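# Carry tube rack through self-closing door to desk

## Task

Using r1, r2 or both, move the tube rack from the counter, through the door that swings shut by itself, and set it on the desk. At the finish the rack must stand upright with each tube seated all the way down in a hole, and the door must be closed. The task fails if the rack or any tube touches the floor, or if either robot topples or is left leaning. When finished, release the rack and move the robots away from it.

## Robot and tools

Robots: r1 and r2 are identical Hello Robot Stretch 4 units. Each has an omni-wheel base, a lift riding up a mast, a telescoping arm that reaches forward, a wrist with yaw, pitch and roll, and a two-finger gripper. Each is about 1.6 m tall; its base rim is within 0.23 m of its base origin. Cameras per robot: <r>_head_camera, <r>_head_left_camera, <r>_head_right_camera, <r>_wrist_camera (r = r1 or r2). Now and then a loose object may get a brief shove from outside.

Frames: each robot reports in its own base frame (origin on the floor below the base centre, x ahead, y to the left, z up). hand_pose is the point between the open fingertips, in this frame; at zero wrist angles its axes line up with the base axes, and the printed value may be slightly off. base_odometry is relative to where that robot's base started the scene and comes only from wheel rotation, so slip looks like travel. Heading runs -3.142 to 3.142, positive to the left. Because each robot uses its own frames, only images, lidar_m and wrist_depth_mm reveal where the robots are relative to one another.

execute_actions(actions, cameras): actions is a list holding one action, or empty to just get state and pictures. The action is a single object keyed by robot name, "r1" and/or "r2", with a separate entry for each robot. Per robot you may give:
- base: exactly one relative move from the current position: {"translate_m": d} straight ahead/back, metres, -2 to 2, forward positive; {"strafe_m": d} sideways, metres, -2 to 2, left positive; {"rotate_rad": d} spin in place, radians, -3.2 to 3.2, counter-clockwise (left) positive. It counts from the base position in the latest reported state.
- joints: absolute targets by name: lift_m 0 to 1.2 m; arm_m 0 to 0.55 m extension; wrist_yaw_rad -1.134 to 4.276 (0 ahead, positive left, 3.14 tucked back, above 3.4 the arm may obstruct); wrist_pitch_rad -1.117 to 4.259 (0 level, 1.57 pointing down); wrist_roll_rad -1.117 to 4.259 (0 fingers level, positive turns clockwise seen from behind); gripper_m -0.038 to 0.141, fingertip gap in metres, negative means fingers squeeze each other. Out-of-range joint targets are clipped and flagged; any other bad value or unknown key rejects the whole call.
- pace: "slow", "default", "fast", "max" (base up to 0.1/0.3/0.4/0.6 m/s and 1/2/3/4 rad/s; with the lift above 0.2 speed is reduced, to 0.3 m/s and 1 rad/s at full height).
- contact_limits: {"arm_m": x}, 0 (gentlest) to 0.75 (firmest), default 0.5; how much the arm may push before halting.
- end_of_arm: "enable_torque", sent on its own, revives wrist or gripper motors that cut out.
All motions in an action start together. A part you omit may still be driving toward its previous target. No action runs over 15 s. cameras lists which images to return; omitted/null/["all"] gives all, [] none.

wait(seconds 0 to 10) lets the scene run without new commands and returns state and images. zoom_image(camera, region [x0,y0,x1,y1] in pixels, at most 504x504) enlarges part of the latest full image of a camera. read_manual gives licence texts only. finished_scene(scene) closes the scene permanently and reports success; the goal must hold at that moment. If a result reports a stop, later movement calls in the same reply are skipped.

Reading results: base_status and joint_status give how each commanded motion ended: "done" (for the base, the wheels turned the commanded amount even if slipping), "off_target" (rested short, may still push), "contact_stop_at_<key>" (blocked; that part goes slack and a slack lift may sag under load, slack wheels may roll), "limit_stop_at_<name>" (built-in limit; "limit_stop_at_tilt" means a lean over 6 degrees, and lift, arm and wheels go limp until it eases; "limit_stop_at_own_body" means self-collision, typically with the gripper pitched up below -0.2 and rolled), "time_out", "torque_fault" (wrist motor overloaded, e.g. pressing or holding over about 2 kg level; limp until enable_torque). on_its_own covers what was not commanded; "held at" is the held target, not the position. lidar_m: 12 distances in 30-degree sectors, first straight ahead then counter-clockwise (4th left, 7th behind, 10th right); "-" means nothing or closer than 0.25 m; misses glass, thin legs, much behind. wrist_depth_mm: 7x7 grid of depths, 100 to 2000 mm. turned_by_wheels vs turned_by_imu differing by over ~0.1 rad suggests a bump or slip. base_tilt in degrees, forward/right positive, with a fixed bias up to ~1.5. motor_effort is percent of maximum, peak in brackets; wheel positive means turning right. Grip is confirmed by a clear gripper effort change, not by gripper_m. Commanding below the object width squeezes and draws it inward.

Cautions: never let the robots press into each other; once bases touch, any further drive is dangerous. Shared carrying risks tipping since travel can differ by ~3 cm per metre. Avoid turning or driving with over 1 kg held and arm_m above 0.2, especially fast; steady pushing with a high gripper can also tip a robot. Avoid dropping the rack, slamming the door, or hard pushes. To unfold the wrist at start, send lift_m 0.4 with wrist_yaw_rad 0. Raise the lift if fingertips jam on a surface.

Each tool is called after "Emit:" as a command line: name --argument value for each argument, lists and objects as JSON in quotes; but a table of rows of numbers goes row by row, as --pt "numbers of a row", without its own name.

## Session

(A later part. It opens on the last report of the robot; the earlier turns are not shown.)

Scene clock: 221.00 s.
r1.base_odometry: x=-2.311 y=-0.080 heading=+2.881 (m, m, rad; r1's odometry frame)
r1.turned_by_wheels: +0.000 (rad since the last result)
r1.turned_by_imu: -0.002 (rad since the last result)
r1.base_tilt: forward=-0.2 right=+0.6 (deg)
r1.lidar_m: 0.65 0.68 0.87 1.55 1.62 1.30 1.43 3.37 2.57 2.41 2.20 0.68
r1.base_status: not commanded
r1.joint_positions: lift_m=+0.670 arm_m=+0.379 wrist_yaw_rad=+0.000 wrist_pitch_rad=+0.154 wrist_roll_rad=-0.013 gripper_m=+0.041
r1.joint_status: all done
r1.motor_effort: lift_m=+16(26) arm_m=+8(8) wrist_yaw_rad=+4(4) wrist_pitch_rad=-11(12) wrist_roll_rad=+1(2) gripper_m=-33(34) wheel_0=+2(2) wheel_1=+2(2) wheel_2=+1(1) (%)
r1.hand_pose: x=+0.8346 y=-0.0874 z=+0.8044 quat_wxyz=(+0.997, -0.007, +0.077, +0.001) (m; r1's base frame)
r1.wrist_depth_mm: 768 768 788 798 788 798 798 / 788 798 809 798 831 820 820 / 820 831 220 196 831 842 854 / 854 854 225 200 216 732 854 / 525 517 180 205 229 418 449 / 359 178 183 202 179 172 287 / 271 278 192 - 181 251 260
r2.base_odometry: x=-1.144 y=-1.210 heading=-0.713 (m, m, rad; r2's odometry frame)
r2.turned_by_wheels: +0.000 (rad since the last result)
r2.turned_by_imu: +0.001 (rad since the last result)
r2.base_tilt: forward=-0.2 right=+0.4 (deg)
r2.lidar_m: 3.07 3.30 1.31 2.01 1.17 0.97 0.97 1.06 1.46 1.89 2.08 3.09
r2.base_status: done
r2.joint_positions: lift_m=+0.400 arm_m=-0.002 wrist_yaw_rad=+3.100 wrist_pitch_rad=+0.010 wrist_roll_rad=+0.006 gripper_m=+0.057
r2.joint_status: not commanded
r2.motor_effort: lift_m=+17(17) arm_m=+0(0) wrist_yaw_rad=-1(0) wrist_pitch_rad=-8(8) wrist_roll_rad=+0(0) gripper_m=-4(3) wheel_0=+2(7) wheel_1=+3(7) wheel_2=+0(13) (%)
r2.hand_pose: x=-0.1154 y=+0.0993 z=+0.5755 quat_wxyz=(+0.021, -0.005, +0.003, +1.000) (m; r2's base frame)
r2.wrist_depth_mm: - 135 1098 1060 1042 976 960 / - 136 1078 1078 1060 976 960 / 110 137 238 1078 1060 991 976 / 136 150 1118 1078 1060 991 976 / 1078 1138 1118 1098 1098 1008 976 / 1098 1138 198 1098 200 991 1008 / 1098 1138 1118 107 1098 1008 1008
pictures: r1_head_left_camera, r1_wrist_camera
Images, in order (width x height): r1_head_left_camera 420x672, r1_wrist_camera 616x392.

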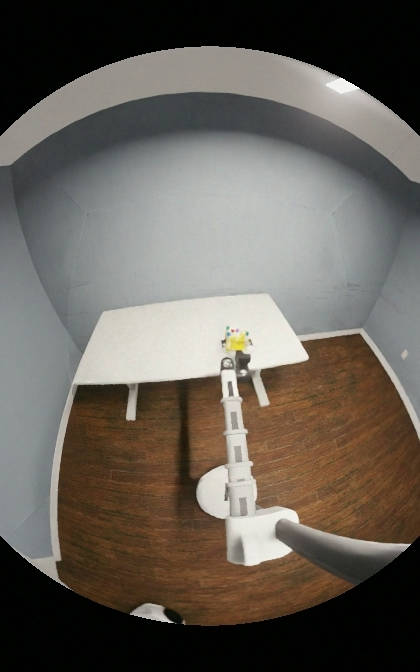

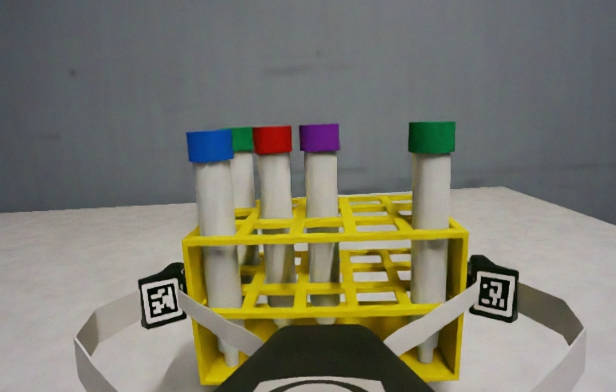

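Emit:
execute_actions --actions '[{"r1":{"joints":{"lift_m":0.634},"pace":"slow"}}]' --cameras '["r1_wrist_camera"]'

Scene clock: 223.33 s.
r1.base_odometry: x=-2.311 y=-0.080 heading=+2.881 (m, m, rad; r1's odometry frame)
r1.turned_by_wheels: +0.000 (rad since the last result)
r1.turned_by_imu: -0.001 (rad since the last result)
r1.base_tilt: forward=-0.2 right=+0.7 (deg)
r1.lidar_m: 0.64 0.67 0.85 1.57 1.62 1.31 1.45 3.38 2.56 2.42 2.20 0.70
r1.base_status: not commanded
r1.joint_positions: lift_m=+0.634 arm_m=+0.379 wrist_yaw_rad=+0.000 wrist_pitch_rad=+0.154 wrist_roll_rad=-0.013 gripper_m=+0.041
r1.joint_status: all done
r1.motor_effort: lift_m=+16(16) arm_m=+8(8) wrist_yaw_rad=+5(2) wrist_pitch_rad=-13(11) wrist_roll_rad=-2(1) gripper_m=-32(31) wheel_0=+2(1) wheel_1=+2(2) wheel_2=+1(1) (%)
r1.hand_pose: x=+0.8346 y=-0.0874 z=+0.7684 quat_wxyz=(+0.997, -0.007, +0.077, +0.001) (m; r1's base frame)
r1.wrist_depth_mm: 778 768 788 798 798 798 798 / 788 809 809 809 820 820 820 / 831 809 219 196 831 842 854 / 778 723 224 199 215 580 585 / 415 407 180 205 229 334 353 / 283 178 182 202 178 172 228 / 214 220 192 - 181 199 206
r2.base_odometry: x=-1.144 y=-1.210 heading=-0.713 (m, m, rad; r2's odometry frame)
r2.turned_by_wheels: +0.000 (rad since the last result)
r2.turned_by_imu: +0.001 (rad since the last result)
r2.base_tilt: forward=-0.2 right=+0.3 (deg)
r2.lidar_m: 3.05 3.32 1.32 2.01 1.17 0.95 0.99 1.06 1.48 1.91 2.06 3.11
r2.base_status: not commanded
r2.joint_positions: lift_m=+0.400 arm_m=-0.002 wrist_yaw_rad=+3.100 wrist_pitch_rad=+0.010 wrist_roll_rad=+0.006 gripper_m=+0.057
r2.joint_status: not commanded
r2.motor_effort: lift_m=+17(17) arm_m=+0(0) wrist_yaw_rad=-1(1) wrist_pitch_rad=-8(7) wrist_roll_rad=+0(0) gripper_m=-4(6) wheel_0=+2(2) wheel_1=+3(2) wheel_2=+0(0) (%)
r2.hand_pose: x=-0.1154 y=+0.0993 z=+0.5755 quat_wxyz=(+0.021, -0.005, +0.003, +1.000) (m; r2's base frame)
r2.wrist_depth_mm: - 135 1078 1078 1042 976 960 / - 136 1078 1078 1060 960 960 / 110 137 238 1078 1060 976 976 / 136 150 1098 1098 1078 991 991 / 1060 1138 1118 1118 1060 1008 976 / 1098 1138 198 1098 199 991 1008 / 1078 1138 1118 107 1078 1008 991
pictures: r1_wrist_camera
Images, in order (width x height): r1_wrist_camera 616x392.

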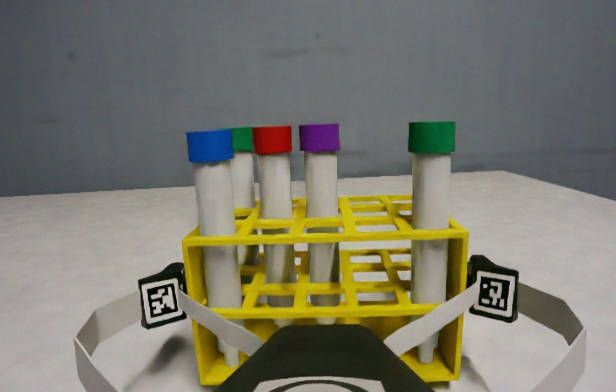

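Emit:
execute_actions --actions '[{"r1":{"joints":{"lift_m":0.63},"pace":"slow"}}]' --cameras '[]'

Emit:
execute_actions --actions '[{"r1":{"joints":{"gripper_m":0.141},"pace":"slow"}}]' --cameras '["r1_wrist_camera"]'

Emit:
execute_actions --actions '[{"r1":{"joints":{"arm_m":0.0}}}]' --cameras '["r1_wrist_camera","r1_head_camera","r1_head_left_camera","r2_wrist_camera"]'

Scene clock: 225.60 s.
r1.base_odometry: x=-2.311 y=-0.080 heading=+2.881 (m, m, rad; r1's odometry frame)
r1.turned_by_wheels: +0.000 (rad since the last result)
r1.turned_by_imu: -0.001 (rad since the last result)
r1.base_tilt: forward=-0.2 right=+0.7 (deg)
r1.lidar_m: 0.64 0.66 0.86 1.57 1.60 1.31 1.44 3.39 2.56 2.41 2.19 0.71
r1.base_status: not commanded
r1.joint_positions: lift_m=+0.630 arm_m=+0.379 wrist_yaw_rad=+0.000 wrist_pitch_rad=+0.154 wrist_roll_rad=-0.013 gripper_m=+0.041
r1.joint_status: all done
r1.motor_effort: lift_m=+16(13) arm_m=+8(8) wrist_yaw_rad=+3(3) wrist_pitch_rad=-12(10) wrist_roll_rad=+2(1) gripper_m=-33(33) wheel_0=+1(1) wheel_1=+2(2) wheel_2=+1(1) (%)
r1.hand_pose: x=+0.8346 y=-0.0874 z=+0.7644 quat_wxyz=(+0.997, -0.007, +0.077, +0.001) (m; r1's base frame)
r1.wrist_depth_mm: 778 778 788 798 798 809 809 / 798 798 798 820 820 820 831 / 820 820 220 196 842 831 854 / 741 707 225 200 215 564 564 / 402 397 180 205 229 320 342 / 274 179 182 202 179 172 221 / 208 213 193 - 181 193 200
r2.base_odometry: x=-1.144 y=-1.210 heading=-0.713 (m, m, rad; r2's odometry frame)
r2.turned_by_wheels: +0.000 (rad since the last result)
r2.turned_by_imu: +0.001 (rad since the last result)
r2.base_tilt: forward=-0.2 right=+0.3 (deg)
r2.lidar_m: 3.06 3.33 1.32 1.99 1.20 0.98 0.99 1.08 1.50 1.90 2.03 3.11
r2.base_status: not commanded
r2.joint_positions: lift_m=+0.400 arm_m=-0.002 wrist_yaw_rad=+3.100 wrist_pitch_rad=+0.010 wrist_roll_rad=+0.006 gripper_m=+0.057
r2.joint_status: not commanded
r2.motor_effort: lift_m=+17(17) arm_m=+1(0) wrist_yaw_rad=-1(0) wrist_pitch_rad=-7(8) wrist_roll_rad=-1(0) gripper_m=-3(5) wheel_0=+2(2) wheel_1=+2(3) wheel_2=+0(0) (%)
r2.hand_pose: x=-0.1154 y=+0.0993 z=+0.5755 quat_wxyz=(+0.021, -0.005, +0.003, +1.000) (m; r2's base frame)
r2.wrist_depth_mm: - 135 1078 1060 1042 960 960 / - 136 1078 1078 1078 976 960 / 110 137 238 1078 1078 976 976 / 136 150 1098 1098 1078 991 991 / 1078 1118 1098 1098 1078 1008 991 / 1078 1138 198 1098 199 1008 1008 / 1098 1160 1118 107 1098 1008 1008
pictures: none
No camera images: the call's "cameras" was empty. Leave "cameras" out to get every camera's image.

Scene clock: 230.07 s.
r1.base_odometry: x=-2.311 y=-0.080 heading=+2.881 (m, m, rad; r1's odometry frame)
r1.turned_by_wheels: +0.000 (rad since the last result)
r1.turned_by_imu: -0.002 (rad since the last result)
r1.base_tilt: forward=-0.1 right=+0.7 (deg)
r1.lidar_m: 0.64 0.66 0.85 1.56 1.62 1.32 1.45 3.37 2.57 2.43 2.19 0.68
r1.base_status: not commanded
r1.joint_positions: lift_m=+0.630 arm_m=+0.379 wrist_yaw_rad=+0.000 wrist_pitch_rad=+0.153 wrist_roll_rad=-0.013 gripper_m=+0.141
r1.joint_status: all done
r1.motor_effort: lift_m=+16(16) arm_m=+8(8) wrist_yaw_rad=+3(5) wrist_pitch_rad=-8(12) wrist_roll_rad=-1(1) gripper_m=-1(32) wheel_0=+2(1) wheel_1=+2(2) wheel_2=+1(1) (%)
r1.hand_pose: x=+0.8347 y=-0.0874 z=+0.7647 quat_wxyz=(+0.997, -0.007, +0.076, +0.001) (m; r1's base frame)
r1.wrist_depth_mm: 768 778 778 788 788 809 809 / 798 798 809 809 820 809 820 / 820 820 820 820 842 842 854 / 750 715 253 226 243 591 569 / 407 402 209 231 213 213 343 / 277 259 215 200 212 229 248 / 215 208 213 - 206 203 200
r2.base_odometry: x=-1.144 y=-1.210 heading=-0.713 (m, m, rad; r2's odometry frame)
r2.turned_by_wheels: +0.000 (rad since the last result)
r2.turned_by_imu: +0.002 (rad since the last result)
r2.base_tilt: forward=-0.3 right=+0.4 (deg)
r2.lidar_m: 3.07 3.34 1.31 1.99 1.18 0.97 0.98 1.06 1.47 1.89 2.08 3.10
r2.base_status: not commanded
r2.joint_positions: lift_m=+0.400 arm_m=-0.002 wrist_yaw_rad=+3.100 wrist_pitch_rad=+0.010 wrist_roll_rad=+0.006 gripper_m=+0.057
r2.joint_status: not commanded
r2.motor_effort: lift_m=+17(17) arm_m=+0(0) wrist_yaw_rad=-2(0) wrist_pitch_rad=-7(7) wrist_roll_rad=+0(0) gripper_m=-5(5) wheel_0=+2(3) wheel_1=+3(3) wheel_2=+0(0) (%)
r2.hand_pose: x=-0.1154 y=+0.0993 z=+0.5755 quat_wxyz=(+0.021, -0.005, +0.003, +1.000) (m; r2's base frame)
r2.wrist_depth_mm: - 135 1078 1078 1042 976 960 / - 136 1078 1060 1060 976 976 / 110 137 239 1078 1060 991 976 / 136 150 1098 1098 1078 991 976 / 1098 1118 1098 1098 1078 991 976 / 1078 1138 198 1098 199 991 991 / 1098 1138 1138 107 1098 1008 991
pictures: r1_wrist_camera
Images, in order (width x height): r1_wrist_camera 616x392.

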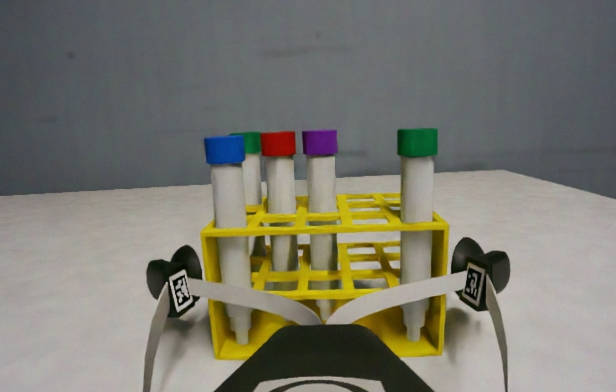

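Scene clock: 232.30 s.
r1.base_odometry: x=-2.311 y=-0.080 heading=+2.881 (m, m, rad; r1's odometry frame)
r1.turned_by_wheels: +0.000 (rad since the last result)
r1.turned_by_imu: -0.001 (rad since the last result)
r1.base_tilt: forward=-0.2 right=+0.6 (deg)
r1.lidar_m: 0.64 0.67 0.87 1.57 1.61 1.30 1.45 3.36 2.57 2.42 2.18 0.69
r1.base_status: not commanded
r1.joint_positions: lift_m=+0.630 arm_m=+0.002 wrist_yaw_rad=+0.000 wrist_pitch_rad=+0.153 wrist_roll_rad=-0.013 gripper_m=+0.141
r1.joint_status: all done
r1.motor_effort: lift_m=+16(16) arm_m=-8(7) wrist_yaw_rad=+2(3) wrist_pitch_rad=-9(10) wrist_roll_rad=-1(1) gripper_m=+1(1) wheel_0=+2(2) wheel_1=+2(2) wheel_2=+0(0) (%)
r1.hand_pose: x=+0.4578 y=-0.0874 z=+0.7648 quat_wxyz=(+0.997, -0.007, +0.076, +0.000) (m; r1's base frame)
r1.wrist_depth_mm: 1118 1160 1118 1138 1138 1160 1160 / 1138 1138 1160 1160 1182 1182 1182 / 1182 1182 1182 634 1205 1205 1205 / 768 732 699 591 621 609 585 / 455 442 442 466 1308 459 1308 / 1308 1281 1308 1308 1308 866 1366 / 1336 1336 1281 - 1336 1255 1255
r2.base_odometry: x=-1.144 y=-1.210 heading=-0.713 (m, m, rad; r2's odometry frame)
r2.turned_by_wheels: +0.000 (rad since the last result)
r2.turned_by_imu: +0.001 (rad since the last result)
r2.base_tilt: forward=-0.3 right=+0.2 (deg)
r2.lidar_m: 3.06 3.31 1.30 2.01 1.18 0.98 0.97 1.06 1.50 1.89 2.07 3.11
r2.base_status: not commanded
r2.joint_positions: lift_m=+0.400 arm_m=-0.002 wrist_yaw_rad=+3.100 wrist_pitch_rad=+0.010 wrist_roll_rad=+0.006 gripper_m=+0.057
r2.joint_status: not commanded
r2.motor_effort: lift_m=+17(17) arm_m=+0(0) wrist_yaw_rad=-2(2) wrist_pitch_rad=-8(7) wrist_roll_rad=+0(0) gripper_m=-3(3) wheel_0=+2(2) wheel_1=+2(3) wheel_2=+0(0) (%)
r2.hand_pose: x=-0.1154 y=+0.0993 z=+0.5755 quat_wxyz=(+0.021, -0.005, +0.003, +1.000) (m; r2's base frame)
r2.wrist_depth_mm: - 135 1078 1060 1060 976 960 / - 136 1078 1060 1078 976 946 / 110 137 238 1078 1060 976 976 / 136 150 1098 1098 1060 991 976 / 1078 1138 1098 1098 1078 991 991 / 1078 1118 198 1098 199 1008 1008 / 1078 1160 1138 107 1098 1008 991
pictures: r1_head_camera, r1_head_left_camera, r1_wrist_camera, r2_wrist_camera
Images, in order (width x height): r1_head_camera 420x560, r1_head_left_camera 420x672, r1_wrist_camera 616x392, r2_wrist_camera 616x392.

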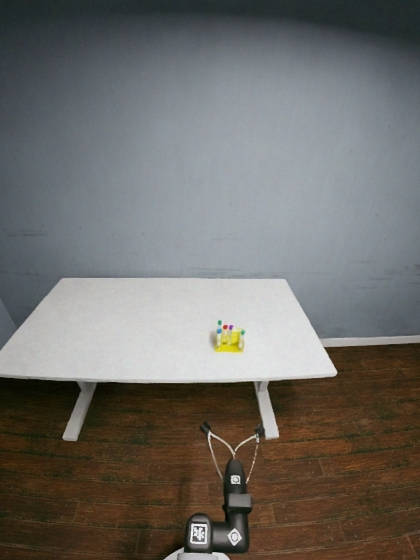

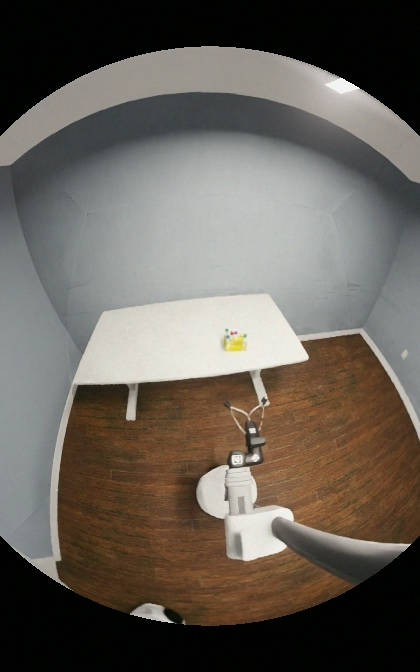

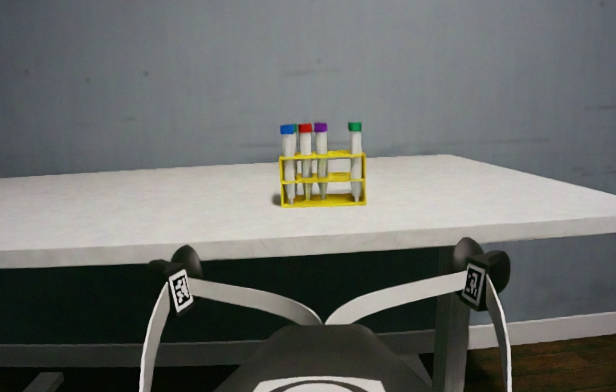

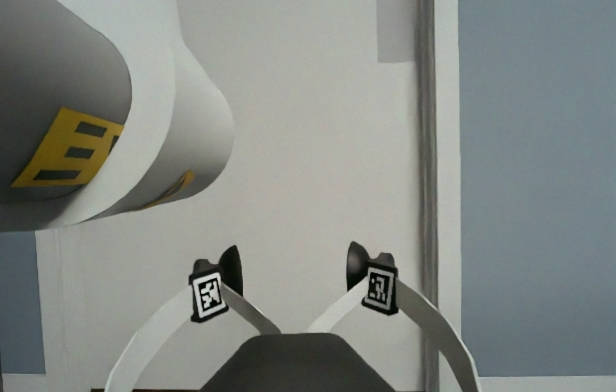

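Check tubes are seated.

Emit:
zoom_image --camera "r1_wrist_camera" --region '[260,110,390,220]'

Region (260, 110, 390, 220) of r1_wrist_camera's 616x392 image, scaled by 3.877; it fills the top 426 rows of this view, and the rest is white.

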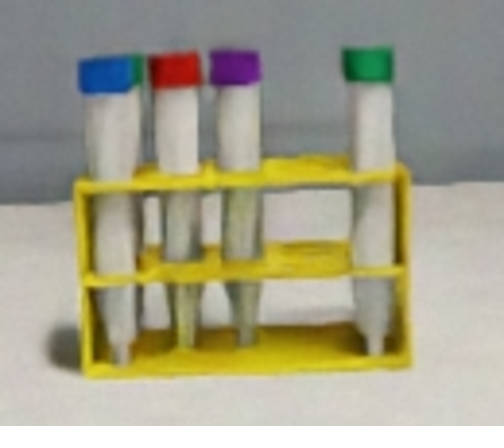

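Emit:
finished_scene --scene 1

The scene is finished: the task was done.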